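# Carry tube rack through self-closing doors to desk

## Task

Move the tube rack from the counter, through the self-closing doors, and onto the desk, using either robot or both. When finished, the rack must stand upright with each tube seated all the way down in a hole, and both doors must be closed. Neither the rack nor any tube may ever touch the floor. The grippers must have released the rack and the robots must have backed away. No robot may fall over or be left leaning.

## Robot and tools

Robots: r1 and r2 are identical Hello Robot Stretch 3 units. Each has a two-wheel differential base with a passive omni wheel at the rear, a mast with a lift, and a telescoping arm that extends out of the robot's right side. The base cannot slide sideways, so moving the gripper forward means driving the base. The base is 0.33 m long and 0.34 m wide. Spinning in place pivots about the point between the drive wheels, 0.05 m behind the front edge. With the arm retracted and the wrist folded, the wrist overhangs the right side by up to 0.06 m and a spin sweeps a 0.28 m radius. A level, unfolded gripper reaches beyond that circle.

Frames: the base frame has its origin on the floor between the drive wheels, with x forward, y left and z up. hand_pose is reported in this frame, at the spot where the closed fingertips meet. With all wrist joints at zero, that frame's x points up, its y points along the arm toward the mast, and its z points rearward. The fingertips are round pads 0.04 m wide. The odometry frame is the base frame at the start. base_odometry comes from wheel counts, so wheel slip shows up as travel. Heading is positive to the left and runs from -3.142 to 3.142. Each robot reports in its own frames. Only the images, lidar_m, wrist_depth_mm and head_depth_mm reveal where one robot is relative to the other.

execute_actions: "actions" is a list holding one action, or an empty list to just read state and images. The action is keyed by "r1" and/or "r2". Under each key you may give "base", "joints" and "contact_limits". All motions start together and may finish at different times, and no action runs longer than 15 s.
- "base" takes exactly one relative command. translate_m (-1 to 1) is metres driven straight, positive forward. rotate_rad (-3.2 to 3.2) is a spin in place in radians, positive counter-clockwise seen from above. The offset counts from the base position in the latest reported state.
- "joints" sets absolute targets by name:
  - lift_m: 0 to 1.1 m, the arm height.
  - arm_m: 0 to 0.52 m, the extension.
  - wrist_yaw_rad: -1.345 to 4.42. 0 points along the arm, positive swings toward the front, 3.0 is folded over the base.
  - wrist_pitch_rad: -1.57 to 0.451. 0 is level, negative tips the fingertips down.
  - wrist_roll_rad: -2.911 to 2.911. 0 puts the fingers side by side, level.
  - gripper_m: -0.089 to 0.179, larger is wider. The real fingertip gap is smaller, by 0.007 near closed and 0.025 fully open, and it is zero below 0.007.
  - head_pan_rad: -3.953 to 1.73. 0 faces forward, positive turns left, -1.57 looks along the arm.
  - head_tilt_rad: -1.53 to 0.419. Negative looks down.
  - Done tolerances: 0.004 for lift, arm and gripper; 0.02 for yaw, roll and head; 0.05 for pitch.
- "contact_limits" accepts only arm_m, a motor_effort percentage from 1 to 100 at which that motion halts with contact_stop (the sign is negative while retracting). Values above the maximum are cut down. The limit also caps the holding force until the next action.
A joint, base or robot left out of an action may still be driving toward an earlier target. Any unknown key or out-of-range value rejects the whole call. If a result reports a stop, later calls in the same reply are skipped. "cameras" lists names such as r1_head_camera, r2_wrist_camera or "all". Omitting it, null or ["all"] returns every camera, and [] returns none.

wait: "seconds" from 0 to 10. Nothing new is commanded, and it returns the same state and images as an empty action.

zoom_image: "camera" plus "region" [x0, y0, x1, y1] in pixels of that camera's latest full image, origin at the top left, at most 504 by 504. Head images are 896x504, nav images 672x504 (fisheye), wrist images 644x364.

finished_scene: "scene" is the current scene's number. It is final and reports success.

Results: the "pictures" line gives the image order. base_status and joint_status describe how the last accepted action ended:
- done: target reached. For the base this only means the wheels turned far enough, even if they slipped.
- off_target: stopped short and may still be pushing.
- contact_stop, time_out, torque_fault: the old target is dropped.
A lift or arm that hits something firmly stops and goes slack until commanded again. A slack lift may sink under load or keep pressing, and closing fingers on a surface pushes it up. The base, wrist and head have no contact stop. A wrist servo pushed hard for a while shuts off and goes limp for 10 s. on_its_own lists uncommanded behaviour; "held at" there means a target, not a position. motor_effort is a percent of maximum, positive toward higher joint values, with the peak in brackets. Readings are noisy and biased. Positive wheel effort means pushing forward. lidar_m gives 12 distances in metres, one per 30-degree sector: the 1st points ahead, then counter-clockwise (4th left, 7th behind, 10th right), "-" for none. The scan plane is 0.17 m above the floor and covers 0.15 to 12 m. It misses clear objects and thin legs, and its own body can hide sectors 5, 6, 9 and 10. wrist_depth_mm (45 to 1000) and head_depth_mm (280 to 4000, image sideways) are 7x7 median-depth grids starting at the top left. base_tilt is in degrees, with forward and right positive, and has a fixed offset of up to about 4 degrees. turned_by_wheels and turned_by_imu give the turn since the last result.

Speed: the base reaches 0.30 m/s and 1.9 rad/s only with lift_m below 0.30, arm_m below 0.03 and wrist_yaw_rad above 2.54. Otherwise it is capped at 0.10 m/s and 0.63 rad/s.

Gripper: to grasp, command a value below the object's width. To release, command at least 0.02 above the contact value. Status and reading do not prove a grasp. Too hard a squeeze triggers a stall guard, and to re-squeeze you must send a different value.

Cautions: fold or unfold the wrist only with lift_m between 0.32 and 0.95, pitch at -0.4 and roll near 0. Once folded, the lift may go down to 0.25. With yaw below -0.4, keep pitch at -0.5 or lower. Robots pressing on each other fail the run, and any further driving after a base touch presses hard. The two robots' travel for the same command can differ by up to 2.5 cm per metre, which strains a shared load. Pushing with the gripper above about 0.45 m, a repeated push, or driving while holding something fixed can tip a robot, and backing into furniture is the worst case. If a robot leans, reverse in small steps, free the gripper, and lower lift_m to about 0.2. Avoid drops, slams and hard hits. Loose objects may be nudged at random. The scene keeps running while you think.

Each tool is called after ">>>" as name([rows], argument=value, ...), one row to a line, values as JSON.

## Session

>>> execute_actions(actions=[])

Scene clock: 0.00 s.
r1.base_odometry: x=+0.000 y=+0.000 heading=+0.000 (m, m, rad; r1's odometry frame)
r1.turned_by_wheels: +0.000 (rad since the last result)
r1.turned_by_imu: +0.000 (rad since the last result)
r1.base_tilt: forward=-1.6 right=+1.2 (deg)
r1.lidar_m: 2.38 2.49 2.09 2.03 1.08 0.80 0.77 0.80 1.06 1.03 1.08 1.50
r1.head_depth_mm: 1987 2311 2308 2300 2303 2304 2291 / 1981 2329 2315 2304 2299 2311 2288 / 1982 2321 2334 2344 2319 2327 2311 / 1980 2358 2351 2342 2334 2317 2312 / 1979 2382 2361 2363 2364 2332 2342 / 1975 2394 2375 2390 2362 2381 2339 / 1986 2412 2396 2384 2398 2382 2369
r1.base_status: not commanded
r1.joint_positions: lift_m=+0.502 arm_m=+0.003 wrist_yaw_rad=+3.050 wrist_pitch_rad=-0.332 wrist_roll_rad=+0.004 gripper_m=+0.037 head_pan_rad=-0.017 head_tilt_rad=+0.005
r1.joint_status: not commanded
r1.motor_effort: left_wheel=+0 right_wheel=+0 lift_m=+26 arm_m=-1 wrist_yaw_rad=+0 wrist_pitch_rad=+8 wrist_roll_rad=+0 gripper_m=+1 head_pan_rad=+0 head_tilt_rad=+1 (%)
r1.hand_pose: x=+0.0002 y=+0.0857 z=+0.5345 quat_wxyz=(+0.149, +0.703, +0.085, +0.690) (m; r1's base frame)
r1.wrist_depth_mm: - - - - - - - / - - - - - - - / - - - - - - - / - - - - - - - / - - - - - - - / 893 893 - 867 - 856 835 / 756 750 - 732 710 726 705
r2.base_odometry: x=+0.000 y=+0.000 heading=+0.000 (m, m, rad; r2's odometry frame)
r2.turned_by_wheels: +0.000 (rad since the last result)
r2.turned_by_imu: +0.000 (rad since the last result)
r2.base_tilt: forward=-1.2 right=+0.4 (deg)
r2.lidar_m: 1.07 1.07 1.48 1.26 1.25 1.43 1.98 3.06 2.22 1.88 1.89 1.24
r2.head_depth_mm: 1797 1904 1904 1895 1878 1158 1158 / 1793 1841 1829 1837 1830 1133 1120 / 1761 1781 1774 1779 1759 1104 1082 / 1715 1732 1728 1728 1711 1064 1059 / 1669 1682 1666 1675 1661 1040 1028 / 1625 1631 1625 1625 1622 1037 1003 / 1579 1580 1572 1573 1577 1030 976
r2.base_status: not commanded
r2.joint_positions: lift_m=+0.452 arm_m=-0.001 wrist_yaw_rad=+2.985 wrist_pitch_rad=-0.615 wrist_roll_rad=+0.004 gripper_m=+0.037 head_pan_rad=+0.017 head_tilt_rad=+0.009
r2.joint_status: not commanded
r2.motor_effort: left_wheel=+0 right_wheel=+1 lift_m=+20 arm_m=+0 wrist_yaw_rad=+0 wrist_pitch_rad=+6 wrist_roll_rad=+1 gripper_m=-1 head_pan_rad=+0 head_tilt_rad=+1 (%)
r2.hand_pose: x=+0.0093 y=+0.0490 z=+0.4227 quat_wxyz=(+0.267, +0.689, +0.160, +0.654) (m; r2's base frame)
r2.wrist_depth_mm: - - - - - - - / - - - - - - - / 940 947 947 933 950 967 948 / 789 798 786 787 800 802 807 / 684 686 687 690 701 693 694 / 601 602 - 621 623 601 608 / 535 550 - - 526 542 545
pictures: r1_head_camera (sideways: a quarter turn clockwise sets it upright), r1_nav_camera (sideways: a quarter turn counterclockwise sets it upright), r1_wrist_camera, r2_head_camera (sideways: a quarter turn clockwise sets it upright), r2_nav_camera (sideways: a quarter turn counterclockwise sets it upright), r2_wrist_camera
Images, in order (width x height): r1_head_camera 896x504, r1_nav_camera 672x504, r1_wrist_camera 644x364, r2_head_camera 896x504, r2_nav_camera 672x504, r2_wrist_camera 644x364.

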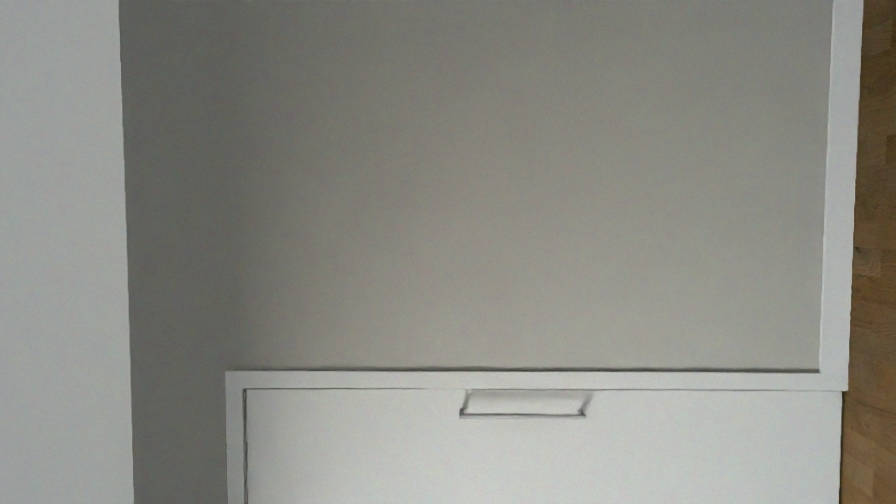

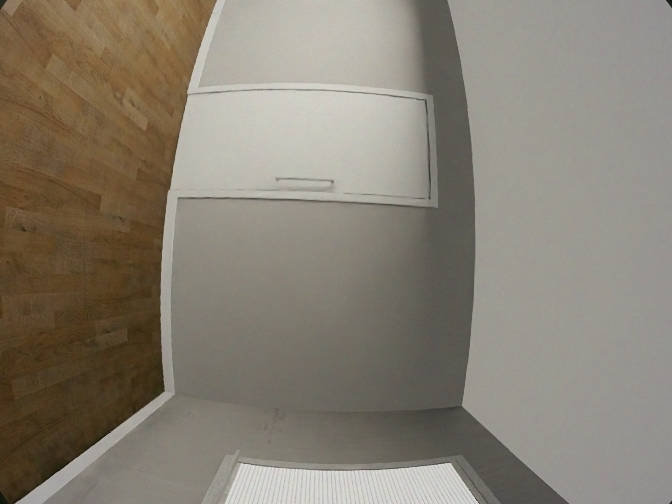

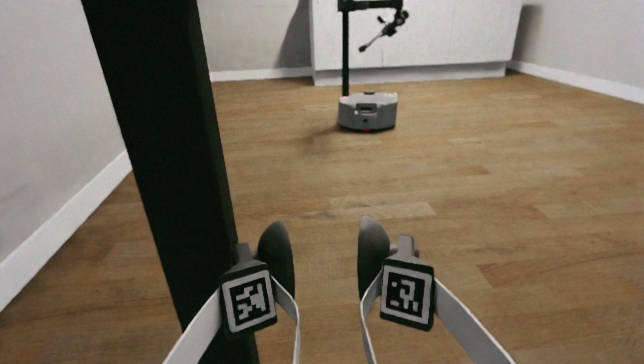

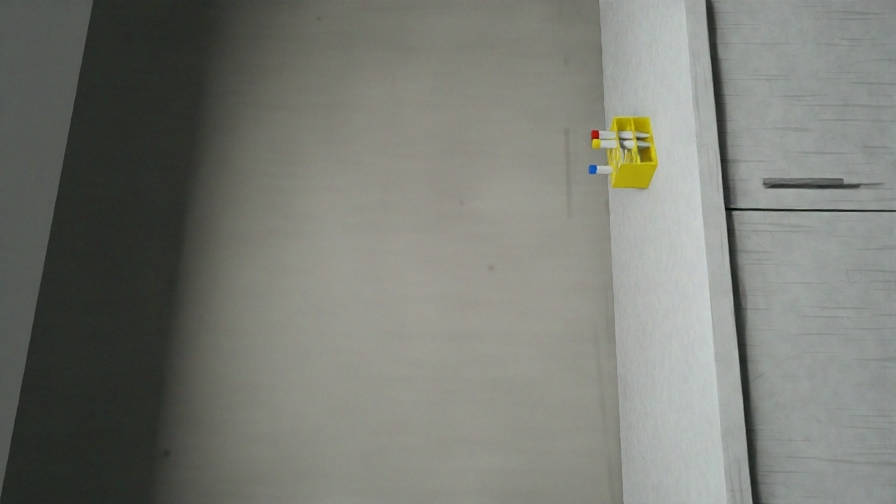

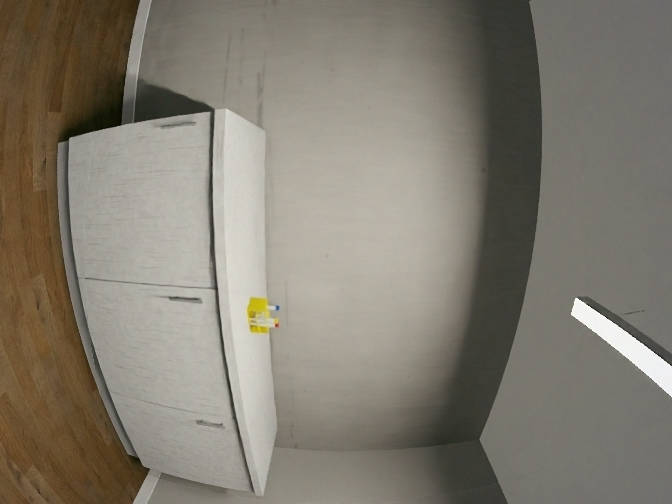

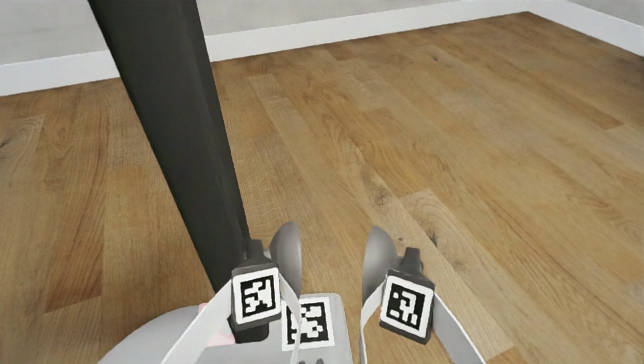

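>>> execute_actions([
  {"r1":{"base":{"rotate_rad":0.24},"joints":{"lift_m":0.28,"wrist_pitch_rad":-0.4}},"r2":{"base":{"rotate_rad":-0.375},"joints":{"lift_m":0.28,"wrist_pitch_rad":-0.4}}},
], cameras=[])

>>> execute_actions([
  {"r1":{"base":{"translate_m":1}},"r2":{"base":{"translate_m":0.92}}},
], cameras=[])

>>> execute_actions([
  {"r1":{"base":{"translate_m":0.56}},"r2":{"base":{"rotate_rad":2.2},"joints":{"head_pan_rad":-1.57,"head_tilt_rad":-0.6}}},
], cameras=["r1_nav_camera","r2_head_camera"])

>>> execute_actions([
  {"r1":{"base":{"rotate_rad":1.56},"joints":{"lift_m":0.94,"head_pan_rad":-1.7,"head_tilt_rad":-0.4}},"r2":{"joints":{"lift_m":0.94}}},
], cameras=[])

>>> execute_actions([
  {"r1":{"joints":{"lift_m":1.0,"wrist_yaw_rad":-0.25,"wrist_pitch_rad":-0.5,"gripper_m":0.13,"arm_m":0.25}},"r2":{"joints":{"wrist_yaw_rad":1.57}}},
])

Scene clock: 3.43 s.
r1.base_odometry: x=+0.000 y=+0.000 heading=+0.240 (m, m, rad; r1's odometry frame)
r1.turned_by_wheels: +0.240 (rad since the last result)
r1.turned_by_imu: +0.238 (rad since the last result)
r1.base_tilt: forward=-1.6 right=+1.2 (deg)
r1.lidar_m: 2.38 2.76 2.08 1.56 0.89 0.77 0.77 0.89 1.03 1.03 1.19 2.07
r1.head_depth_mm: 1985 2236 2235 2222 2222 2225 2211 / 1982 2298 2304 2309 2291 2291 2264 / 1985 2390 2369 2354 2372 2372 2339 / 1985 2446 2458 2475 2452 2445 2403 / 1981 2539 2548 2546 2544 2538 2442 / 1989 2622 2627 2630 2605 2609 2440 / 1995 2704 2728 2723 2718 2691 2443
r1.base_status: done
r1.joint_positions: lift_m=+0.280 arm_m=+0.003 wrist_yaw_rad=+3.050 wrist_pitch_rad=-0.416 wrist_roll_rad=+0.004 gripper_m=+0.037 head_pan_rad=-0.017 head_tilt_rad=+0.005
r1.joint_status: all done
r1.motor_effort: left_wheel=-2(4) right_wheel=+3(7) lift_m=+20(23) arm_m=-1(1) wrist_yaw_rad=+1(0) wrist_pitch_rad=+7(6) wrist_roll_rad=+0(0) gripper_m=+0(1) head_pan_rad=+0(0) head_tilt_rad=+2(2) (%)
r1.hand_pose: x=-0.0007 y=+0.0759 z=+0.2935 quat_wxyz=(+0.178, +0.699, +0.114, +0.683) (m; r1's base frame)
r1.wrist_depth_mm: 808 - - - - - - / 820 - - - - - - / 819 973 - - - - 950 / 764 796 785 762 761 756 732 / 636 635 656 617 628 609 600 / 535 528 - 524 - 509 502 / 458 482 - - 429 437 435
r2.base_odometry: x=+0.000 y=+0.000 heading=-0.375 (m, m, rad; r2's odometry frame)
r2.turned_by_wheels: -0.375 (rad since the last result)
r2.turned_by_imu: -0.380 (rad since the last result)
r2.base_tilt: forward=-1.2 right=+0.3 (deg)
r2.lidar_m: 1.15 1.07 1.08 1.37 1.26 1.27 1.57 2.00 3.08 2.06 1.88 1.74
r2.head_depth_mm: 1795 2189 2172 2183 2123 1693 1694 / 1803 2402 2439 2444 2334 1526 1517 / 1808 2294 2297 2289 2191 1383 1390 / 1811 2081 2090 2094 2013 1276 1272 / 1815 1927 1932 1923 1896 1195 1174 / 1740 1775 1780 1776 1751 1115 1095 / 1665 1659 1660 1663 1628 1038 1022
r2.base_status: done
r2.joint_positions: lift_m=+0.280 arm_m=-0.001 wrist_yaw_rad=+2.985 wrist_pitch_rad=-0.419 wrist_roll_rad=+0.004 gripper_m=+0.037 head_pan_rad=+0.017 head_tilt_rad=+0.009
r2.joint_status: all done
r2.motor_effort: left_wheel=+1(4) right_wheel=-2(7) lift_m=+13(18) arm_m=+0(0) wrist_yaw_rad=+0(0) wrist_pitch_rad=+8(7) wrist_roll_rad=+1(0) gripper_m=+0(0) head_pan_rad=-1(0) head_tilt_rad=+1(0) (%)
r2.hand_pose: x=+0.0138 y=+0.0775 z=+0.2928 quat_wxyz=(+0.201, +0.702, +0.092, +0.677) (m; r2's base frame)
r2.wrist_depth_mm: 946 - - - - - 806 / - - - - - - 839 / 934 945 948 956 - - 904 / 731 723 759 743 747 766 779 / 589 598 622 598 616 617 623 / 503 501 - 531 529 516 512 / 442 - - - 428 445 446
pictures: none
No camera images: the call's "cameras" was empty. Leave "cameras" out to get every camera's image.

Scene clock: 8.47 s.
r1.base_odometry: x=+0.971 y=+0.238 heading=+0.240 (m, m, rad; r1's odometry frame)
r1.turned_by_wheels: +0.000 (rad since the last result)
r1.turned_by_imu: +0.006 (rad since the last result)
r1.base_tilt: forward=-1.6 right=+1.2 (deg)
r1.lidar_m: 1.41 1.64 2.49 2.53 2.01 1.74 1.74 1.49 1.29 1.29 1.50 1.42
r1.head_depth_mm: 1315 1308 1306 1303 1305 1301 1302 / 1358 1353 1350 1347 1342 1346 1338 / 1395 1390 1384 1383 1384 1380 1378 / 1450 1443 1439 1440 1433 1424 1431 / 1498 1495 1491 1489 1481 1486 1482 / 1549 1550 1549 1544 1539 1528 1534 / 1600 1607 1601 1600 1597 1588 1594
r1.base_status: done
r1.joint_positions: lift_m=+0.280 arm_m=+0.003 wrist_yaw_rad=+3.050 wrist_pitch_rad=-0.416 wrist_roll_rad=+0.004 gripper_m=+0.037 head_pan_rad=-0.017 head_tilt_rad=+0.005
r1.joint_status: not commanded
r1.motor_effort: left_wheel=-1(5) right_wheel=+2(11) lift_m=+20(19) arm_m=-1(1) wrist_yaw_rad=+0(0) wrist_pitch_rad=+8(8) wrist_roll_rad=+0(0) gripper_m=+0(0) head_pan_rad=+0(0) head_tilt_rad=+2(2) (%)
r1.hand_pose: x=-0.0007 y=+0.0759 z=+0.2934 quat_wxyz=(+0.178, +0.699, +0.114, +0.683) (m; r1's base frame)
r1.wrist_depth_mm: - - - - - - - / - - - - - - - / - - - - - 955 967 / 807 788 775 765 749 743 731 / 633 639 647 620 623 606 601 / 536 526 - 526 - 507 502 / 460 480 - - 435 437 437
r2.base_odometry: x=+0.856 y=-0.337 heading=-0.375 (m, m, rad; r2's odometry frame)
r2.turned_by_wheels: +0.000 (rad since the last result)
r2.turned_by_imu: +0.005 (rad since the last result)
r2.base_tilt: forward=-1.1 right=+0.4 (deg)
r2.lidar_m: 0.35 0.33 0.33 0.42 1.83 1.84 2.30 2.48 2.20 1.43 1.31 0.53
r2.head_depth_mm: 1482 1479 1485 1476 1481 1053 690 / 1387 1395 1391 1393 1387 1050 689 / 1261 1259 1261 1261 1267 1043 688 / 1152 1156 1152 1154 1153 1048 686 / 1064 1068 1064 1061 1061 1029 686 / 989 989 988 988 988 971 683 / 921 919 919 916 919 919 681
r2.base_status: done
r2.joint_positions: lift_m=+0.280 arm_m=-0.001 wrist_yaw_rad=+2.985 wrist_pitch_rad=-0.418 wrist_roll_rad=+0.004 gripper_m=+0.037 head_pan_rad=+0.017 head_tilt_rad=+0.009
r2.joint_status: not commanded
r2.motor_effort: left_wheel=+0(8) right_wheel=-1(7) lift_m=+13(14) arm_m=+0(0) wrist_yaw_rad=+0(0) wrist_pitch_rad=+8(9) wrist_roll_rad=+1(1) gripper_m=+1(0) head_pan_rad=+0(0) head_tilt_rad=+1(0) (%)
r2.hand_pose: x=+0.0138 y=+0.0776 z=+0.2929 quat_wxyz=(+0.201, +0.702, +0.092, +0.677) (m; r2's base frame)
r2.wrist_depth_mm: - - 625 474 372 311 264 / - - 690 513 399 324 276 / 918 941 860 554 424 341 289 / 710 735 742 695 458 362 301 / 594 586 625 611 547 400 316 / 499 499 - 523 529 474 375 / 442 - - - 431 442 406
pictures: none
No camera images: the call's "cameras" was empty. Leave "cameras" out to get every camera's image.

Scene clock: 11.90 s.
r1.base_odometry: x=+1.515 y=+0.371 heading=+0.240 (m, m, rad; r1's odometry frame)
r1.turned_by_wheels: +0.000 (rad since the last result)
r1.turned_by_imu: +0.003 (rad since the last result)
r1.base_tilt: forward=-1.5 right=+1.2 (deg)
r1.lidar_m: 0.88 1.02 1.78 2.25 2.63 2.27 2.28 1.66 1.44 1.44 1.01 0.88
r1.head_depth_mm: 794 792 790 789 785 785 785 / 819 815 815 813 812 810 807 / 834 833 832 828 826 824 824 / 876 873 871 862 862 859 859 / 904 904 901 902 900 896 892 / 938 937 932 931 930 927 923 / 972 970 971 965 965 963 959
r1.base_status: done
r1.joint_positions: lift_m=+0.280 arm_m=+0.003 wrist_yaw_rad=+3.050 wrist_pitch_rad=-0.416 wrist_roll_rad=+0.004 gripper_m=+0.037 head_pan_rad=-0.017 head_tilt_rad=+0.005
r1.joint_status: not commanded
r1.motor_effort: left_wheel=-1(5) right_wheel=+2(11) lift_m=+20(20) arm_m=-1(1) wrist_yaw_rad=-1(0) wrist_pitch_rad=+8(7) wrist_roll_rad=+0(0) gripper_m=+0(0) head_pan_rad=+0(0) head_tilt_rad=+1(1) (%)
r1.hand_pose: x=-0.0007 y=+0.0759 z=+0.2934 quat_wxyz=(+0.178, +0.699, +0.114, +0.683) (m; r1's base frame)
r1.wrist_depth_mm: - - - - - - - / - - - - - - - / - - - - - 954 949 / 803 790 791 781 753 750 737 / 647 633 655 617 619 609 599 / 535 525 - 530 - 506 503 / 457 478 - - 432 437 434
r2.base_odometry: x=+0.856 y=-0.337 heading=+1.825 (m, m, rad; r2's odometry frame)
r2.turned_by_wheels: +2.200 (rad since the last result)
r2.turned_by_imu: +2.217 (rad since the last result)
r2.base_tilt: forward=-1.2 right=+0.4 (deg)
r2.lidar_m: 1.83 1.88 2.52 2.26 1.93 1.37 1.31 0.47 0.34 0.33 0.34 0.46
r2.head_depth_mm: 787 874 929 688 528 452 581 / 787 872 943 689 527 452 584 / 788 871 943 635 528 453 584 / 785 872 943 607 530 454 586 / 785 869 942 639 530 454 590 / 781 869 941 695 532 455 591 / 782 869 941 696 532 455 593
r2.base_status: done
r2.joint_positions: lift_m=+0.280 arm_m=-0.001 wrist_yaw_rad=+2.985 wrist_pitch_rad=-0.418 wrist_roll_rad=+0.004 gripper_m=+0.037 head_pan_rad=-1.563 head_tilt_rad=-0.593
r2.joint_status: all done
r2.motor_effort: left_wheel=-2(7) right_wheel=+3(14) lift_m=+14(14) arm_m=-1(0) wrist_yaw_rad=+1(0) wrist_pitch_rad=+8(8) wrist_roll_rad=+0(1) gripper_m=+0(0) head_pan_rad=-4(43) head_tilt_rad=-3(26) (%)
r2.hand_pose: x=+0.0138 y=+0.0776 z=+0.2929 quat_wxyz=(+0.201, +0.702, +0.092, +0.677) (m; r2's base frame)
r2.wrist_depth_mm: - - - - - - - / - - - - - - - / 924 933 957 985 - - - / 713 722 740 746 755 752 763 / 586 596 621 608 620 612 619 / 497 505 - 524 530 515 519 / 447 - - - 429 447 447
pictures: r1_nav_camera (sideways: a quarter turn counterclockwise sets it upright), r2_head_camera (sideways: a quarter turn clockwise sets it upright)
Images, in order (width x height): r1_nav_camera 672x504, r2_head_camera 896x504.

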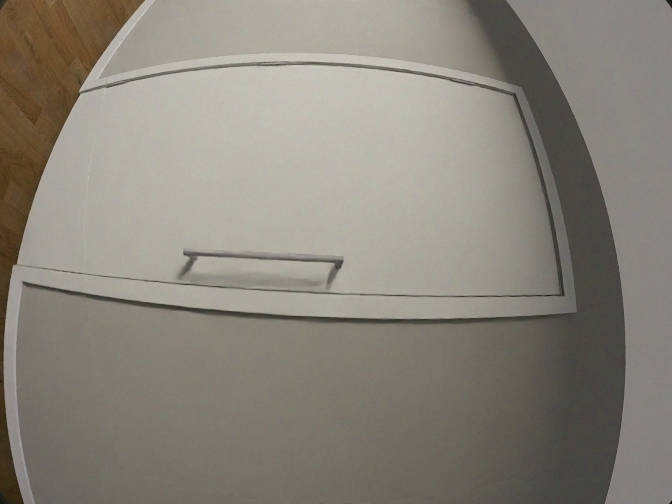

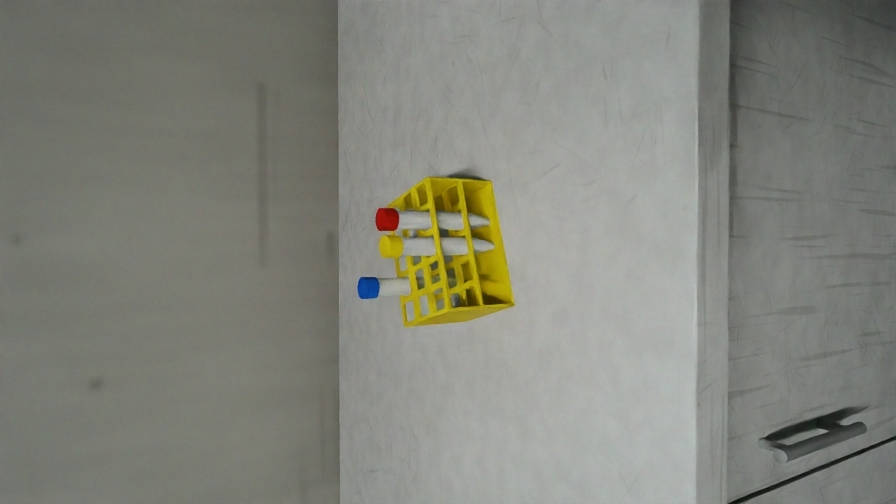

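Scene clock: 18.73 s.
r1.base_odometry: x=+1.515 y=+0.371 heading=+1.800 (m, m, rad; r1's odometry frame)
r1.turned_by_wheels: +1.560 (rad since the last result)
r1.turned_by_imu: +1.542 (rad since the last result)
r1.base_tilt: forward=-1.5 right=+1.2 (deg)
r1.lidar_m: 2.24 2.64 2.28 2.27 1.67 1.44 1.44 1.02 0.88 0.87 1.01 1.74
r1.head_depth_mm: 706 752 800 856 925 996 - / 718 766 818 876 947 1026 - / 731 779 833 895 968 1051 1133 / 734 783 841 907 982 1069 1172 / 759 808 860 927 1014 1111 1214 / 774 822 887 960 1040 1142 1249 / 787 843 907 983 1068 1174 1298
r1.base_status: done
r1.joint_positions: lift_m=+0.940 arm_m=+0.003 wrist_yaw_rad=+3.050 wrist_pitch_rad=-0.416 wrist_roll_rad=+0.004 gripper_m=+0.037 head_pan_rad=-1.693 head_tilt_rad=-0.395
r1.joint_status: all done
r1.motor_effort: left_wheel=-1(5) right_wheel=+2(10) lift_m=+31(33) arm_m=-1(1) wrist_yaw_rad=+0(1) wrist_pitch_rad=+8(8) wrist_roll_rad=+0(0) gripper_m=+0(0) head_pan_rad=-5(62) head_tilt_rad=-1(21) (%)
r1.hand_pose: x=-0.0007 y=+0.0758 z=+0.9527 quat_wxyz=(+0.178, +0.699, +0.114, +0.683) (m; r1's base frame)
r1.wrist_depth_mm: - - - - - - - / - - - - - - - / - - - - - - - / - - - - - - - / - - - - - - - / - - - - - - - / - - - - - - -
r2.base_odometry: x=+0.856 y=-0.337 heading=+1.825 (m, m, rad; r2's odometry frame)
r2.turned_by_wheels: +0.000 (rad since the last result)
r2.turned_by_imu: -0.001 (rad since the last result)
r2.base_tilt: forward=-1.1 right=+0.4 (deg)
r2.lidar_m: 1.83 1.88 2.52 2.37 1.93 1.38 1.31 0.47 0.34 0.33 0.34 0.46
r2.head_depth_mm: 787 873 932 687 563 - - / 786 872 948 687 528 - - / 785 872 945 636 528 - - / 787 870 945 607 530 - - / 784 871 943 637 531 - - / 783 869 941 695 530 454 602 / 784 868 940 696 533 456 593
r2.base_status: not commanded
r2.joint_positions: lift_m=+0.940 arm_m=-0.001 wrist_yaw_rad=+2.985 wrist_pitch_rad=-0.418 wrist_roll_rad=+0.004 gripper_m=+0.037 head_pan_rad=-1.563 head_tilt_rad=-0.593
r2.joint_status: all done
r2.motor_effort: left_wheel=-1(2) right_wheel=+3(2) lift_m=+25(26) arm_m=-1(1) wrist_yaw_rad=+0(0) wrist_pitch_rad=+8(8) wrist_roll_rad=+1(1) gripper_m=+0(1) head_pan_rad=-3(4) head_tilt_rad=-3(3) (%)
r2.hand_pose: x=+0.0138 y=+0.0776 z=+0.9523 quat_wxyz=(+0.201, +0.702, +0.092, +0.677) (m; r2's base frame)
r2.wrist_depth_mm: - - - - - - - / - - - - - - - / - - - - - - - / - - - - - - - / - - - - - - - / - - - - - - - / - - - - - - -
pictures: none
No camera images: the call's "cameras" was empty. Leave "cameras" out to get every camera's image.

Scene clock: 21.77 s.
r1.base_odometry: x=+1.515 y=+0.371 heading=+1.800 (m, m, rad; r1's odometry frame)
r1.turned_by_wheels: +0.000 (rad since the last result)
r1.turned_by_imu: +0.001 (rad since the last result)
r1.base_tilt: forward=-1.6 right=+1.2 (deg)
r1.lidar_m: 2.25 2.65 2.28 2.28 1.67 1.44 1.44 1.02 0.88 0.87 1.01 1.74
r1.head_depth_mm: 708 750 794 - 938 1004 1095 / 718 764 804 884 951 1024 1126 / 732 778 818 - 983 1052 1155 / 735 786 830 - 1009 1073 1187 / 759 810 858 927 1019 1115 1224 / 770 821 888 955 1041 1141 1261 / 788 842 907 980 1069 1171 1293
r1.base_status: not commanded
r1.joint_positions: lift_m=+1.000 arm_m=+0.250 wrist_yaw_rad=-0.248 wrist_pitch_rad=-0.514 wrist_roll_rad=+0.004 gripper_m=+0.130 head_pan_rad=-1.693 head_tilt_rad=-0.395
r1.joint_status: all done
r1.motor_effort: left_wheel=-1(1) right_wheel=+2(2) lift_m=+31(32) arm_m=+3(3) wrist_yaw_rad=-1(2) wrist_pitch_rad=+6(8) wrist_roll_rad=+0(0) gripper_m=+0(82) head_pan_rad=-5(5) head_tilt_rad=-1(1) (%)
r1.hand_pose: x=-0.0734 y=-0.5994 z=+0.9915 quat_wxyz=(+0.655, +0.093, -0.702, -0.263) (m; r1's base frame)
r1.wrist_depth_mm: 341 351 345 357 358 361 365 / 381 380 380 390 393 397 398 / 417 413 417 428 431 437 442 / 466 466 463 477 482 487 496 / 521 519 533 539 544 544 565 / 593 - 593 621 624 - 647 / 685 743 703 726 737 767 773
r2.base_odometry: x=+0.856 y=-0.337 heading=+1.825 (m, m, rad; r2's odometry frame)
r2.turned_by_wheels: +0.000 (rad since the last result)
r2.turned_by_imu: -0.001 (rad since the last result)
r2.base_tilt: forward=-1.1 right=+0.4 (deg)
r2.lidar_m: 1.83 1.88 2.51 2.37 1.93 1.38 1.31 0.47 0.34 0.33 0.34 0.46
r2.head_depth_mm: 788 875 931 688 563 - - / 787 872 948 689 538 - - / 785 870 946 633 538 - - / 785 869 941 608 529 453 - / 785 871 944 638 530 454 544 / 785 868 944 694 531 454 - / 784 869 939 696 531 455 -
r2.base_status: not commanded
r2.joint_positions: lift_m=+0.940 arm_m=-0.001 wrist_yaw_rad=+1.572 wrist_pitch_rad=-0.418 wrist_roll_rad=+0.004 gripper_m=+0.037 head_pan_rad=-1.563 head_tilt_rad=-0.593
r2.joint_status: all done
r2.motor_effort: left_wheel=-2(2) right_wheel=+2(2) lift_m=+25(25) arm_m=-1(1) wrist_yaw_rad=-2(2) wrist_pitch_rad=+8(8) wrist_roll_rad=+1(1) gripper_m=+0(0) head_pan_rad=-4(4) head_tilt_rad=-3(3) (%)
r2.hand_pose: x=+0.2030 y=-0.1438 z=+0.9523 quat_wxyz=(+0.592, +0.594, -0.386, +0.385) (m; r2's base frame)
r2.wrist_depth_mm: - - - - - - - / - - - - - 588 600 / - - - - 734 404 404 / - - - - 714 331 308 / - - - - 616 340 247 / - - - - 530 343 213 / - - - - 786 336 198
pictures: r1_head_camera (sideways: a quarter turn clockwise sets it upright), r1_nav_camera (sideways: a quarter turn counterclockwise sets it upright), r1_wrist_camera, r2_head_camera (sideways: a quarter turn clockwise sets it upright), r2_nav_camera (sideways: a quarter turn counterclockwise sets it upright), r2_wrist_camera
Images, in order (width x height): r1_head_camera 896x504, r1_nav_camera 672x504, r1_wrist_camera 644x364, r2_head_camera 896x504, r2_nav_camera 672x504, r2_wrist_camera 644x364.

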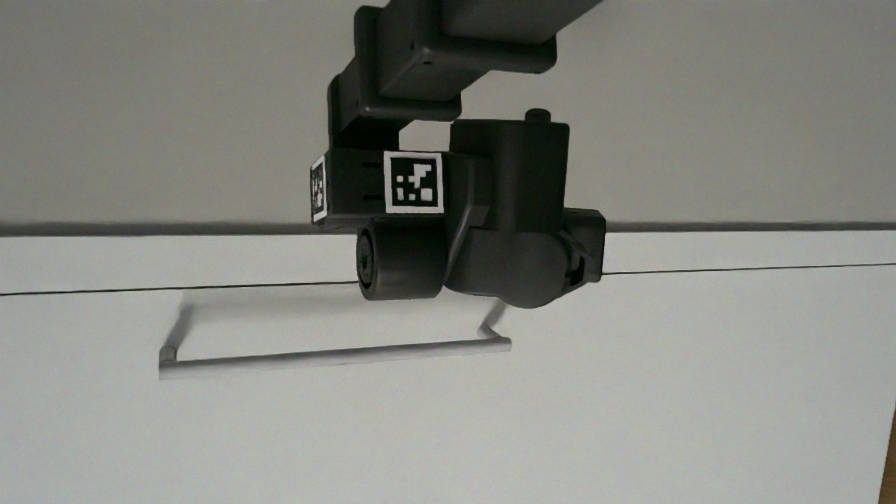

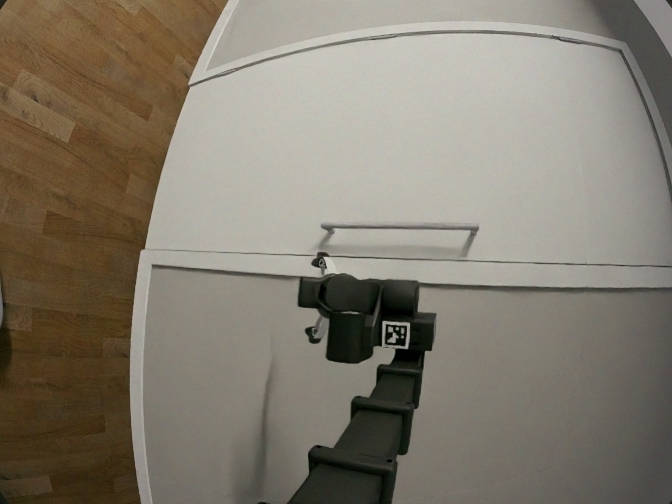

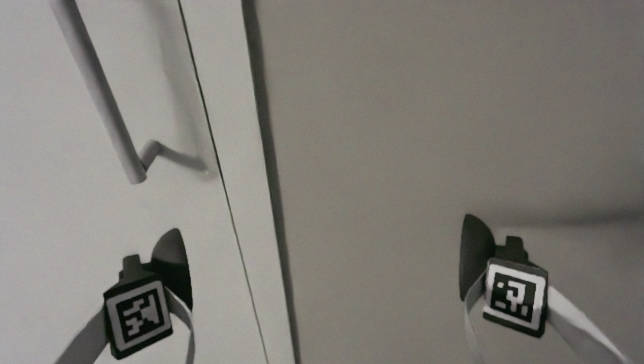

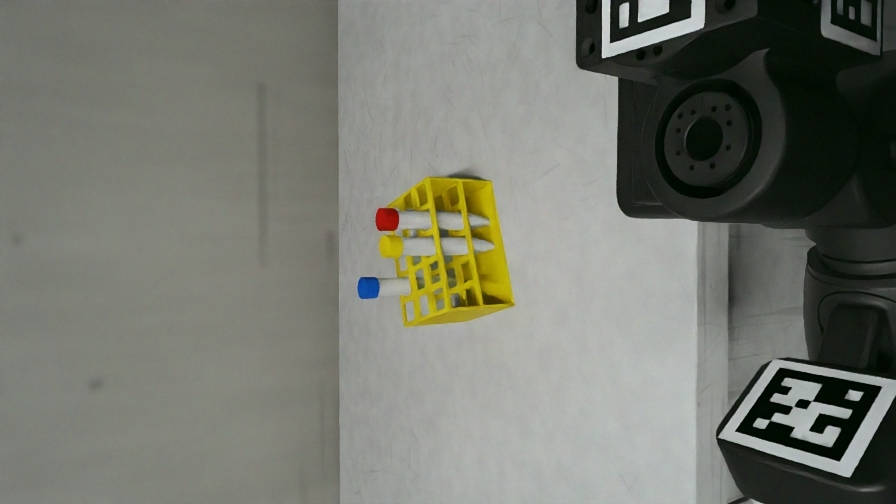

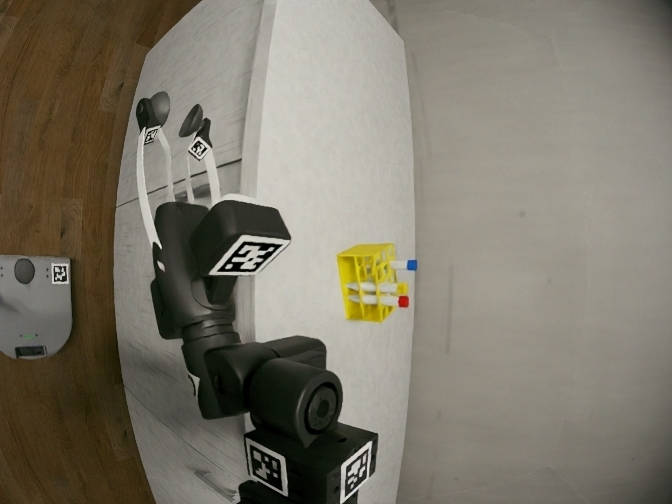

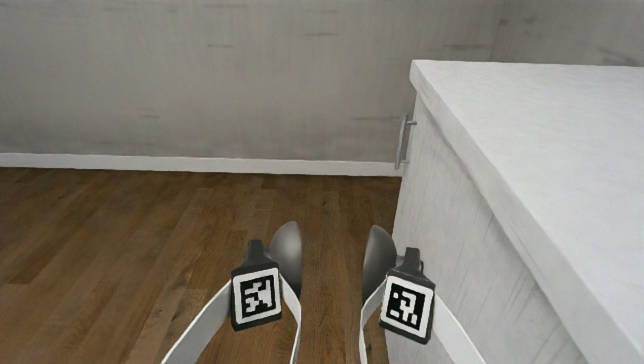

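>>> execute_actions([
  {"r1":{"base":{"translate_m":0.155},"joints":{"lift_m":1.03}},"r2":{"base":{"translate_m":-0.02},"joints":{"lift_m":1.1,"wrist_yaw_rad":1.86,"gripper_m":0.179}}},
], cameras=[])

>>> execute_actions([
  {"r1":{"joints":{"arm_m":0.44}},"r2":{"joints":{"arm_m":0.435}}},
], cameras=["r1_wrist_camera"])

>>> execute_actions([
  {"r2":{"joints":{"wrist_pitch_rad":-0.95}}},
], cameras=["r2_wrist_camera","r2_head_camera"])

Scene clock: 24.60 s.
r1.base_odometry: x=+1.480 y=+0.522 heading=+1.800 (m, m, rad; r1's odometry frame)
r1.turned_by_wheels: +0.000 (rad since the last result)
r1.turned_by_imu: +0.001 (rad since the last result)
r1.base_tilt: forward=-1.6 right=+1.2 (deg)
r1.lidar_m: 2.09 2.60 2.24 2.24 1.84 1.59 1.59 1.06 0.92 0.90 1.06 1.82
r1.head_depth_mm: 740 786 819 922 969 1048 1147 / 745 796 827 915 989 1071 1175 / 771 812 - - 1014 1100 1200 / 781 826 - - 1059 1134 1246 / 794 848 909 979 1062 1166 1283 / 808 865 928 1004 1096 1194 1324 / 825 882 950 1029 1117 1226 1357
r1.base_status: done
r1.joint_positions: lift_m=+1.030 arm_m=+0.250 wrist_yaw_rad=-0.248 wrist_pitch_rad=-0.514 wrist_roll_rad=+0.004 gripper_m=+0.130 head_pan_rad=-1.693 head_tilt_rad=-0.395
r1.joint_status: all done
r1.motor_effort: left_wheel=-1(1) right_wheel=+3(8) lift_m=+32(33) arm_m=+2(3) wrist_yaw_rad=-1(1) wrist_pitch_rad=+6(7) wrist_roll_rad=+0(0) gripper_m=+0(0) head_pan_rad=-5(5) head_tilt_rad=-2(2) (%)
r1.hand_pose: x=-0.0734 y=-0.5994 z=+1.0214 quat_wxyz=(+0.655, +0.093, -0.702, -0.264) (m; r1's base frame)
r1.wrist_depth_mm: 384 388 388 392 397 400 405 / 415 418 419 425 434 438 445 / 459 464 466 473 481 484 482 / 514 516 523 524 532 538 547 / 571 573 590 587 596 593 621 / 648 - 679 677 691 - 709 / 752 816 775 780 806 851 838
r2.base_odometry: x=+0.861 y=-0.356 heading=+1.825 (m, m, rad; r2's odometry frame)
r2.turned_by_wheels: +0.000 (rad since the last result)
r2.turned_by_imu: -0.001 (rad since the last result)
r2.base_tilt: forward=-1.2 right=+0.4 (deg)
r2.lidar_m: 1.84 1.90 2.54 2.21 1.90 1.35 1.29 0.47 0.34 0.33 0.34 0.46
r2.head_depth_mm: - - - - - 452 582 / - - - - - 453 584 / - - - - - 450 587 / 786 853 906 581 - - 609 / 784 870 943 633 - - 632 / 786 871 945 694 - - 634 / 782 867 939 728 - - -
r2.base_status: done
r2.joint_positions: lift_m=+1.100 arm_m=-0.001 wrist_yaw_rad=+1.858 wrist_pitch_rad=-0.418 wrist_roll_rad=+0.004 gripper_m=+0.179 head_pan_rad=-1.563 head_tilt_rad=-0.593
r2.joint_status: all done
r2.motor_effort: left_wheel=-2(6) right_wheel=+2(4) lift_m=+25(30) arm_m=-1(1) wrist_yaw_rad=+2(1) wrist_pitch_rad=+8(8) wrist_roll_rad=+0(1) gripper_m=+0(85) head_pan_rad=-3(4) head_tilt_rad=-2(3) (%)
r2.hand_pose: x=+0.1939 y=-0.0806 z=+1.1123 quat_wxyz=(+0.531, +0.643, -0.297, +0.465) (m; r2's base frame)
r2.wrist_depth_mm: - - - - - - - / - - - - - - - / - - - - - - - / - - - - - - 606 / - - - - - 748 482 / - - - - - 743 424 / - - - - - 652 -
pictures: none
No camera images: the call's "cameras" was empty. Leave "cameras" out to get every camera's image.

Scene clock: 29.00 s.
r1.base_odometry: x=+1.480 y=+0.522 heading=+1.800 (m, m, rad; r1's odometry frame)
r1.turned_by_wheels: +0.000 (rad since the last result)
r1.turned_by_imu: +0.001 (rad since the last result)
r1.base_tilt: forward=-1.6 right=+1.2 (deg)
r1.lidar_m: 2.08 2.60 2.24 2.23 1.85 1.59 1.59 1.06 0.91 0.90 1.06 1.83
r1.head_depth_mm: 740 785 - 917 973 1051 1147 / 743 796 - 917 986 1071 1175 / 769 811 876 943 1011 1095 1205 / 780 824 - 974 1040 1132 1244 / 794 847 908 985 1068 1161 1285 / 809 864 927 1003 1089 1199 1322 / 824 882 948 1028 1121 1224 1358
r1.base_status: not commanded
r1.joint_positions: lift_m=+1.030 arm_m=+0.440 wrist_yaw_rad=-0.249 wrist_pitch_rad=-0.514 wrist_roll_rad=+0.004 gripper_m=+0.130 head_pan_rad=-1.693 head_tilt_rad=-0.395
r1.joint_status: all done
r1.motor_effort: left_wheel=-1(1) right_wheel=+3(3) lift_m=+32(32) arm_m=+2(4) wrist_yaw_rad=-2(2) wrist_pitch_rad=+7(7) wrist_roll_rad=+0(0) gripper_m=+1(0) head_pan_rad=-5(4) head_tilt_rad=-2(2) (%)
r1.hand_pose: x=-0.0736 y=-0.7893 z=+1.0214 quat_wxyz=(+0.655, +0.093, -0.702, -0.264) (m; r1's base frame)
r1.wrist_depth_mm: 220 222 223 219 223 220 230 / 239 241 243 238 243 245 253 / 263 265 269 268 266 271 280 / 292 295 298 296 295 307 313 / 330 328 336 335 335 341 353 / 376 - 383 381 383 - 408 / 434 468 448 458 451 489 487
r2.base_odometry: x=+0.861 y=-0.356 heading=+1.825 (m, m, rad; r2's odometry frame)
r2.turned_by_wheels: +0.000 (rad since the last result)
r2.turned_by_imu: -0.001 (rad since the last result)
r2.base_tilt: forward=-1.2 right=+0.4 (deg)
r2.lidar_m: 1.85 1.90 2.53 2.21 1.90 1.35 1.29 0.47 0.34 0.33 0.34 0.46
r2.head_depth_mm: 810 875 932 686 527 451 581 / 809 875 932 689 527 452 584 / - 891 943 690 529 454 586 / 785 - 941 609 528 454 587 / 774 857 945 628 530 454 588 / 784 858 928 693 531 455 592 / 782 868 940 695 531 455 574
r2.base_status: not commanded
r2.joint_positions: lift_m=+1.100 arm_m=+0.435 wrist_yaw_rad=+1.858 wrist_pitch_rad=-0.418 wrist_roll_rad=+0.004 gripper_m=+0.179 head_pan_rad=-1.563 head_tilt_rad=-0.593
r2.joint_status: all done
r2.motor_effort: left_wheel=-2(2) right_wheel=+2(2) lift_m=+25(25) arm_m=+3(3) wrist_yaw_rad=+1(2) wrist_pitch_rad=+8(8) wrist_roll_rad=+1(1) gripper_m=+0(0) head_pan_rad=-3(3) head_tilt_rad=-3(3) (%)
r2.hand_pose: x=+0.1939 y=-0.5162 z=+1.1123 quat_wxyz=(+0.531, +0.643, -0.297, +0.465) (m; r2's base frame)
r2.wrist_depth_mm: - - - - - - 860 / - - - - - - 813 / - - - - - - 774 / - - - 584 588 592 602 / - - 494 478 475 486 487 / - - 396 397 404 405 419 / - 350 342 344 344 346 -
pictures: r1_wrist_camera
Images, in order (width x height): r1_wrist_camera 644x364.

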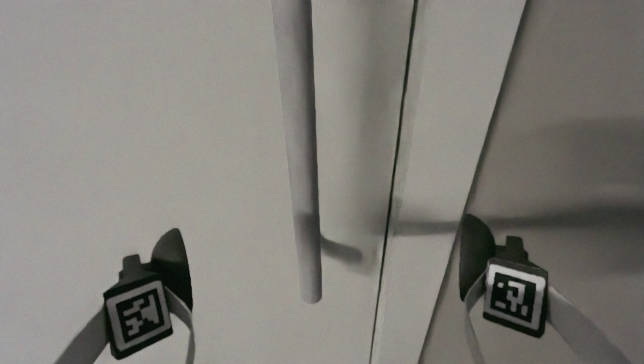

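Scene clock: 30.10 s.
r1.base_odometry: x=+1.480 y=+0.522 heading=+1.800 (m, m, rad; r1's odometry frame)
r1.turned_by_wheels: +0.000 (rad since the last result)
r1.turned_by_imu: +0.000 (rad since the last result)
r1.base_tilt: forward=-1.6 right=+1.2 (deg)
r1.lidar_m: 2.08 2.59 2.24 2.24 1.84 1.59 1.59 1.06 0.91 0.90 1.06 1.82
r1.head_depth_mm: 740 785 - 916 973 1051 1145 / 745 794 - 918 988 1070 1177 / 770 810 876 942 1011 1095 1199 / 781 825 - 975 1040 1131 1243 / 792 849 909 985 1067 1166 1283 / 809 864 930 1002 1090 1194 1317 / 825 883 949 1027 1121 1226 1363
r1.base_status: not commanded
r1.joint_positions: lift_m=+1.030 arm_m=+0.440 wrist_yaw_rad=-0.249 wrist_pitch_rad=-0.514 wrist_roll_rad=+0.004 gripper_m=+0.130 head_pan_rad=-1.693 head_tilt_rad=-0.395
r1.joint_status: not commanded
r1.motor_effort: left_wheel=-1(1) right_wheel=+3(3) lift_m=+32(32) arm_m=+3(2) wrist_yaw_rad=+0(1) wrist_pitch_rad=+7(7) wrist_roll_rad=+0(0) gripper_m=+1(1) head_pan_rad=-5(5) head_tilt_rad=-2(2) (%)
r1.hand_pose: x=-0.0736 y=-0.7893 z=+1.0214 quat_wxyz=(+0.655, +0.093, -0.702, -0.264) (m; r1's base frame)
r1.wrist_depth_mm: 220 221 224 220 222 220 230 / 238 242 244 239 243 244 252 / 264 267 268 266 266 273 277 / 293 295 300 297 295 307 312 / 329 328 337 334 333 341 354 / 373 - 382 383 384 - 406 / 431 471 448 458 449 486 486
r2.base_odometry: x=+0.861 y=-0.356 heading=+1.825 (m, m, rad; r2's odometry frame)
r2.turned_by_wheels: +0.000 (rad since the last result)
r2.turned_by_imu: +0.000 (rad since the last result)
r2.base_tilt: forward=-1.2 right=+0.4 (deg)
r2.lidar_m: 1.85 1.90 2.54 2.21 1.90 1.35 1.29 0.47 0.34 0.33 0.34 0.46
r2.head_depth_mm: 810 871 931 688 527 452 581 / 809 872 928 689 527 452 584 / - 886 946 689 528 453 586 / 786 843 957 609 529 453 587 / 782 876 942 636 530 454 589 / 782 867 942 695 531 455 589 / 782 867 942 696 532 455 575
r2.base_status: not commanded
r2.joint_positions: lift_m=+1.100 arm_m=+0.435 wrist_yaw_rad=+1.858 wrist_pitch_rad=-0.956 wrist_roll_rad=+0.004 gripper_m=+0.179 head_pan_rad=-1.563 head_tilt_rad=-0.593
r2.joint_status: all done
r2.motor_effort: left_wheel=-2(2) right_wheel=+2(3) lift_m=+25(25) arm_m=+3(3) wrist_yaw_rad=+1(1) wrist_pitch_rad=+3(8) wrist_roll_rad=+1(1) gripper_m=+0(0) head_pan_rad=-3(3) head_tilt_rad=-2(3) (%)
r2.hand_pose: x=+0.1015 y=-0.5436 z=+1.0151 quat_wxyz=(+0.637, +0.698, -0.116, +0.307) (m; r2's base frame)
r2.wrist_depth_mm: - - 389 384 384 384 380 / - - 354 352 349 349 347 / - 331 322 322 320 320 318 / - 301 298 299 295 295 294 / - 281 276 278 275 274 275 / 265 260 256 222 257 256 258 / 240 243 241 202 235 240 -
pictures: r2_head_camera (sideways: a quarter turn clockwise sets it upright), r2_wrist_camera
Images, in order (width x height): r2_head_camera 896x504, r2_wrist_camera 644x364.

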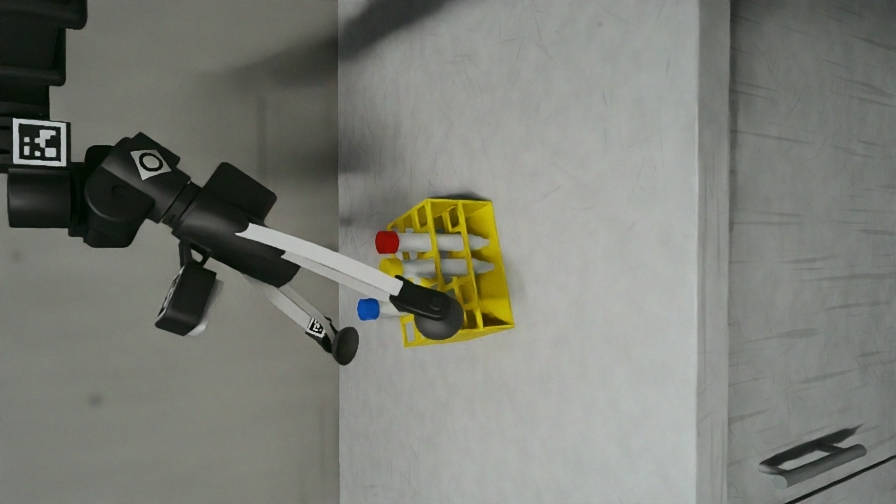

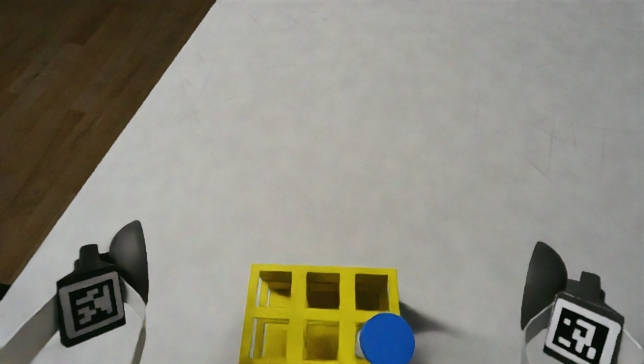

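>>> execute_actions([
  {"r1":{"joints":{"arm_m":0.515,"wrist_pitch_rad":-0.42}},"r2":{"joints":{"wrist_pitch_rad":-1.22,"lift_m":1.07,"arm_m":0.43}}},
], cameras=[])

>>> execute_actions([
  {"r1":{"joints":{"gripper_m":-0.02}},"r2":{"joints":{"gripper_m":0.115}}},
], cameras=["r2_wrist_camera","r2_head_camera","r1_wrist_camera","r1_nav_camera"])

Scene clock: 31.97 s.
r1.base_odometry: x=+1.480 y=+0.522 heading=+1.800 (m, m, rad; r1's odometry frame)
r1.turned_by_wheels: +0.000 (rad since the last result)
r1.turned_by_imu: +0.001 (rad since the last result)
r1.base_tilt: forward=-1.6 right=+1.2 (deg)
r1.lidar_m: 2.09 2.60 2.24 2.24 1.84 1.59 1.59 1.06 0.92 0.90 1.06 1.82
r1.head_depth_mm: 739 786 - - 969 1049 1145 / 743 794 - 915 988 1072 1175 / 769 811 877 940 1010 1097 1204 / 780 826 - 961 1041 1129 1242 / 794 847 910 984 1065 1164 1283 / 810 862 928 1003 1094 1196 1322 / 824 881 950 1030 1123 1229 1358
r1.base_status: not commanded
r1.joint_positions: lift_m=+1.030 arm_m=+0.515 wrist_yaw_rad=-0.249 wrist_pitch_rad=-0.439 wrist_roll_rad=+0.004 gripper_m=+0.130 head_pan_rad=-1.693 head_tilt_rad=-0.395
r1.joint_status: all done
r1.motor_effort: left_wheel=-1(1) right_wheel=+3(3) lift_m=+32(32) arm_m=+2(3) wrist_yaw_rad=-1(1) wrist_pitch_rad=+9(10) wrist_roll_rad=+0(0) gripper_m=+1(0) head_pan_rad=-5(5) head_tilt_rad=-2(1) (%)
r1.hand_pose: x=-0.0761 y=-0.8744 z=+1.0376 quat_wxyz=(+0.664, +0.067, -0.705, -0.239) (m; r1's base frame)
r1.wrist_depth_mm: 152 153 153 96 156 155 146 / 163 165 166 104 169 166 158 / 178 179 181 114 185 178 176 / 194 196 198 126 203 192 202 / 214 214 219 142 224 206 228 / 240 - 244 236 251 - 257 / 267 288 278 273 280 284 296
r2.base_odometry: x=+0.861 y=-0.356 heading=+1.825 (m, m, rad; r2's odometry frame)
r2.turned_by_wheels: +0.000 (rad since the last result)
r2.turned_by_imu: +0.000 (rad since the last result)
r2.base_tilt: forward=-1.1 right=+0.4 (deg)
r2.lidar_m: 1.84 1.90 2.55 2.21 1.90 1.35 1.29 0.47 0.34 0.33 0.34 0.46
r2.head_depth_mm: 757 885 931 687 526 451 582 / 766 871 930 689 527 453 584 / 765 - 962 675 528 453 586 / 788 872 944 593 529 453 588 / 786 869 941 626 530 455 589 / 784 869 944 695 531 455 591 / 783 868 939 695 532 455 574
r2.base_status: not commanded
r2.joint_positions: lift_m=+1.070 arm_m=+0.430 wrist_yaw_rad=+1.858 wrist_pitch_rad=-1.221 wrist_roll_rad=+0.004 gripper_m=+0.179 head_pan_rad=-1.563 head_tilt_rad=-0.593
r2.joint_status: all done
r2.motor_effort: left_wheel=-2(2) right_wheel=+2(3) lift_m=+13(19) arm_m=-3(3) wrist_yaw_rad=+1(1) wrist_pitch_rad=+1(4) wrist_roll_rad=+0(1) gripper_m=+0(1) head_pan_rad=-3(3) head_tilt_rad=-3(3) (%)
r2.hand_pose: x=+0.0411 y=-0.5569 z=+0.9601 quat_wxyz=(+0.672, +0.707, -0.023, +0.220) (m; r2's base frame)
r2.wrist_depth_mm: - 250 247 243 242 240 238 / 244 239 237 237 233 233 230 / 233 232 230 166 174 225 223 / 227 225 222 181 97 217 215 / 220 219 142 141 142 212 211 / 215 212 99 137 170 206 204 / 205 206 90 133 166 200 -
pictures: none
No camera images: the call's "cameras" was empty. Leave "cameras" out to get every camera's image.

Scene clock: 33.97 s.
r1.base_odometry: x=+1.480 y=+0.521 heading=+1.799 (m, m, rad; r1's odometry frame)
r1.turned_by_wheels: -0.001 (rad since the last result)
r1.turned_by_imu: +0.000 (rad since the last result)
r1.base_tilt: forward=-1.7 right=+1.2 (deg)
r1.lidar_m: 2.09 2.59 2.24 2.24 1.84 1.59 1.59 1.06 0.92 0.90 1.05 1.82
r1.head_depth_mm: 740 786 - - 971 1050 1145 / 745 790 - 915 988 1071 1174 / 768 806 875 937 1007 1096 1202 / 777 818 - 961 1036 1134 1245 / 793 845 907 980 1059 1160 1276 / 805 862 925 1000 1091 1192 1321 / 825 879 947 1025 1120 1225 1357
r1.base_status: not commanded
r1.joint_positions: lift_m=+1.030 arm_m=+0.515 wrist_yaw_rad=-0.265 wrist_pitch_rad=-0.445 wrist_roll_rad=+0.004 gripper_m=-0.019 head_pan_rad=-1.693 head_tilt_rad=-0.395
r1.joint_status: all done
r1.on_its_own: right_wheel is at rest, and its effort (+19) is outside its rest range (-18 to +18)
r1.motor_effort: left_wheel=-7(7) right_wheel=+19(19) lift_m=+32(32) arm_m=+1(2) wrist_yaw_rad=+10(11) wrist_pitch_rad=+12(13) wrist_roll_rad=+0(0) gripper_m=-16(89) head_pan_rad=-5(5) head_tilt_rad=-1(2) (%)
r1.hand_pose: x=-0.0793 y=-0.8729 z=+1.0363 quat_wxyz=(+0.662, +0.063, -0.705, -0.246) (m; r1's base frame)
r1.wrist_depth_mm: 147 149 151 92 154 152 147 / 159 161 163 101 167 164 162 / 173 175 178 111 182 176 184 / 190 191 195 123 201 192 207 / 209 211 214 132 222 212 235 / 233 237 239 146 243 244 265 / 263 269 276 271 286 289 305
r2.base_odometry: x=+0.861 y=-0.356 heading=+1.825 (m, m, rad; r2's odometry frame)
r2.turned_by_wheels: +0.000 (rad since the last result)
r2.turned_by_imu: +0.000 (rad since the last result)
r2.base_tilt: forward=-1.2 right=+0.4 (deg)
r2.lidar_m: 1.85 1.90 2.55 2.22 1.90 1.35 1.29 0.47 0.34 0.33 0.34 0.46
r2.head_depth_mm: 756 885 932 688 528 452 583 / 765 874 932 689 528 452 583 / 765 - 946 689 528 453 584 / 785 869 951 602 529 454 587 / 785 870 942 628 530 454 589 / 785 869 940 694 531 455 591 / 783 867 941 696 531 456 574
r2.base_status: not commanded
r2.joint_positions: lift_m=+1.070 arm_m=+0.430 wrist_yaw_rad=+1.858 wrist_pitch_rad=-1.221 wrist_roll_rad=+0.004 gripper_m=+0.115 head_pan_rad=-1.563 head_tilt_rad=-0.593
r2.joint_status: all done
r2.motor_effort: left_wheel=-2(2) right_wheel=+2(2) lift_m=+13(13) arm_m=-3(3) wrist_yaw_rad=+1(1) wrist_pitch_rad=+1(1) wrist_roll_rad=+1(1) gripper_m=+0(85) head_pan_rad=-2(4) head_tilt_rad=-2(2) (%)
r2.hand_pose: x=+0.0411 y=-0.5569 z=+0.9601 quat_wxyz=(+0.672, +0.707, -0.023, +0.220) (m; r2's base frame)
r2.wrist_depth_mm: - 248 246 244 241 239 238 / 243 240 238 234 234 232 230 / 235 233 229 165 174 224 224 / 227 225 221 181 97 217 216 / 220 219 121 141 140 213 210 / 213 213 93 136 137 205 203 / 207 206 90 133 165 199 199
pictures: r1_nav_camera (sideways: a quarter turn counterclockwise sets it upright), r1_wrist_camera, r2_head_camera (sideways: a quarter turn clockwise sets it upright), r2_wrist_camera
Images, in order (width x height): r1_nav_camera 672x504, r1_wrist_camera 644x364, r2_head_camera 896x504, r2_wrist_camera 644x364.

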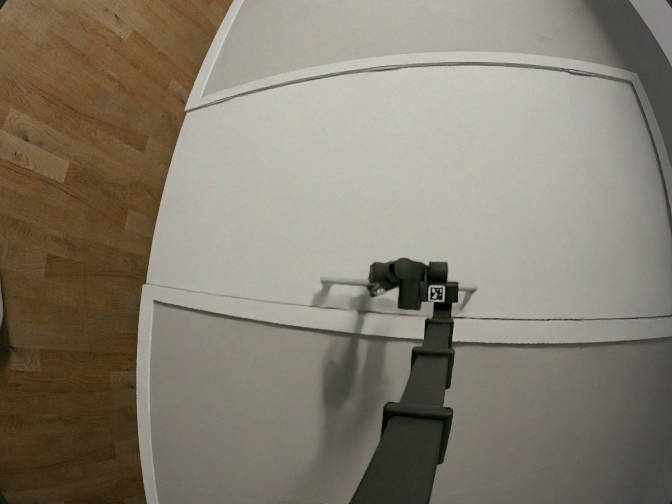

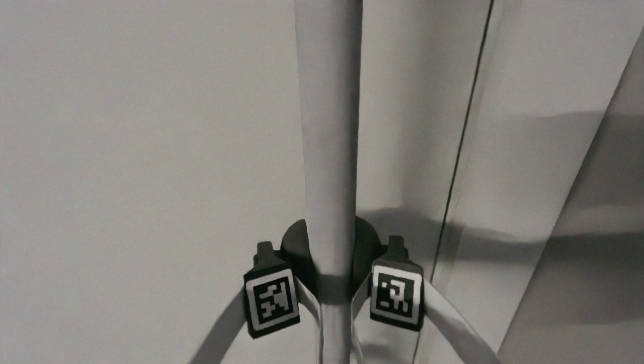

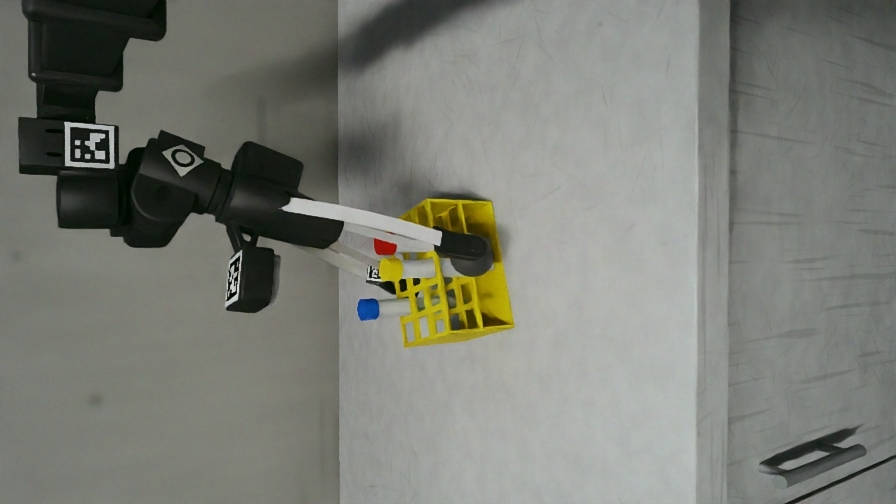

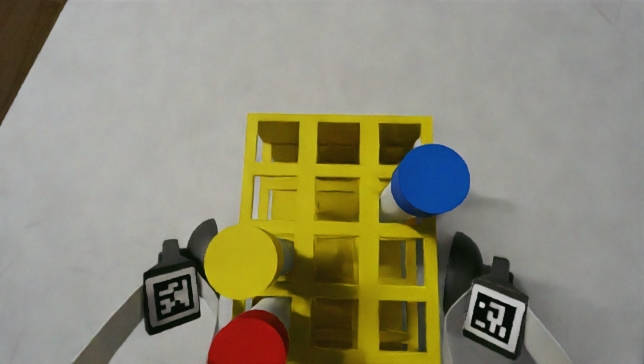

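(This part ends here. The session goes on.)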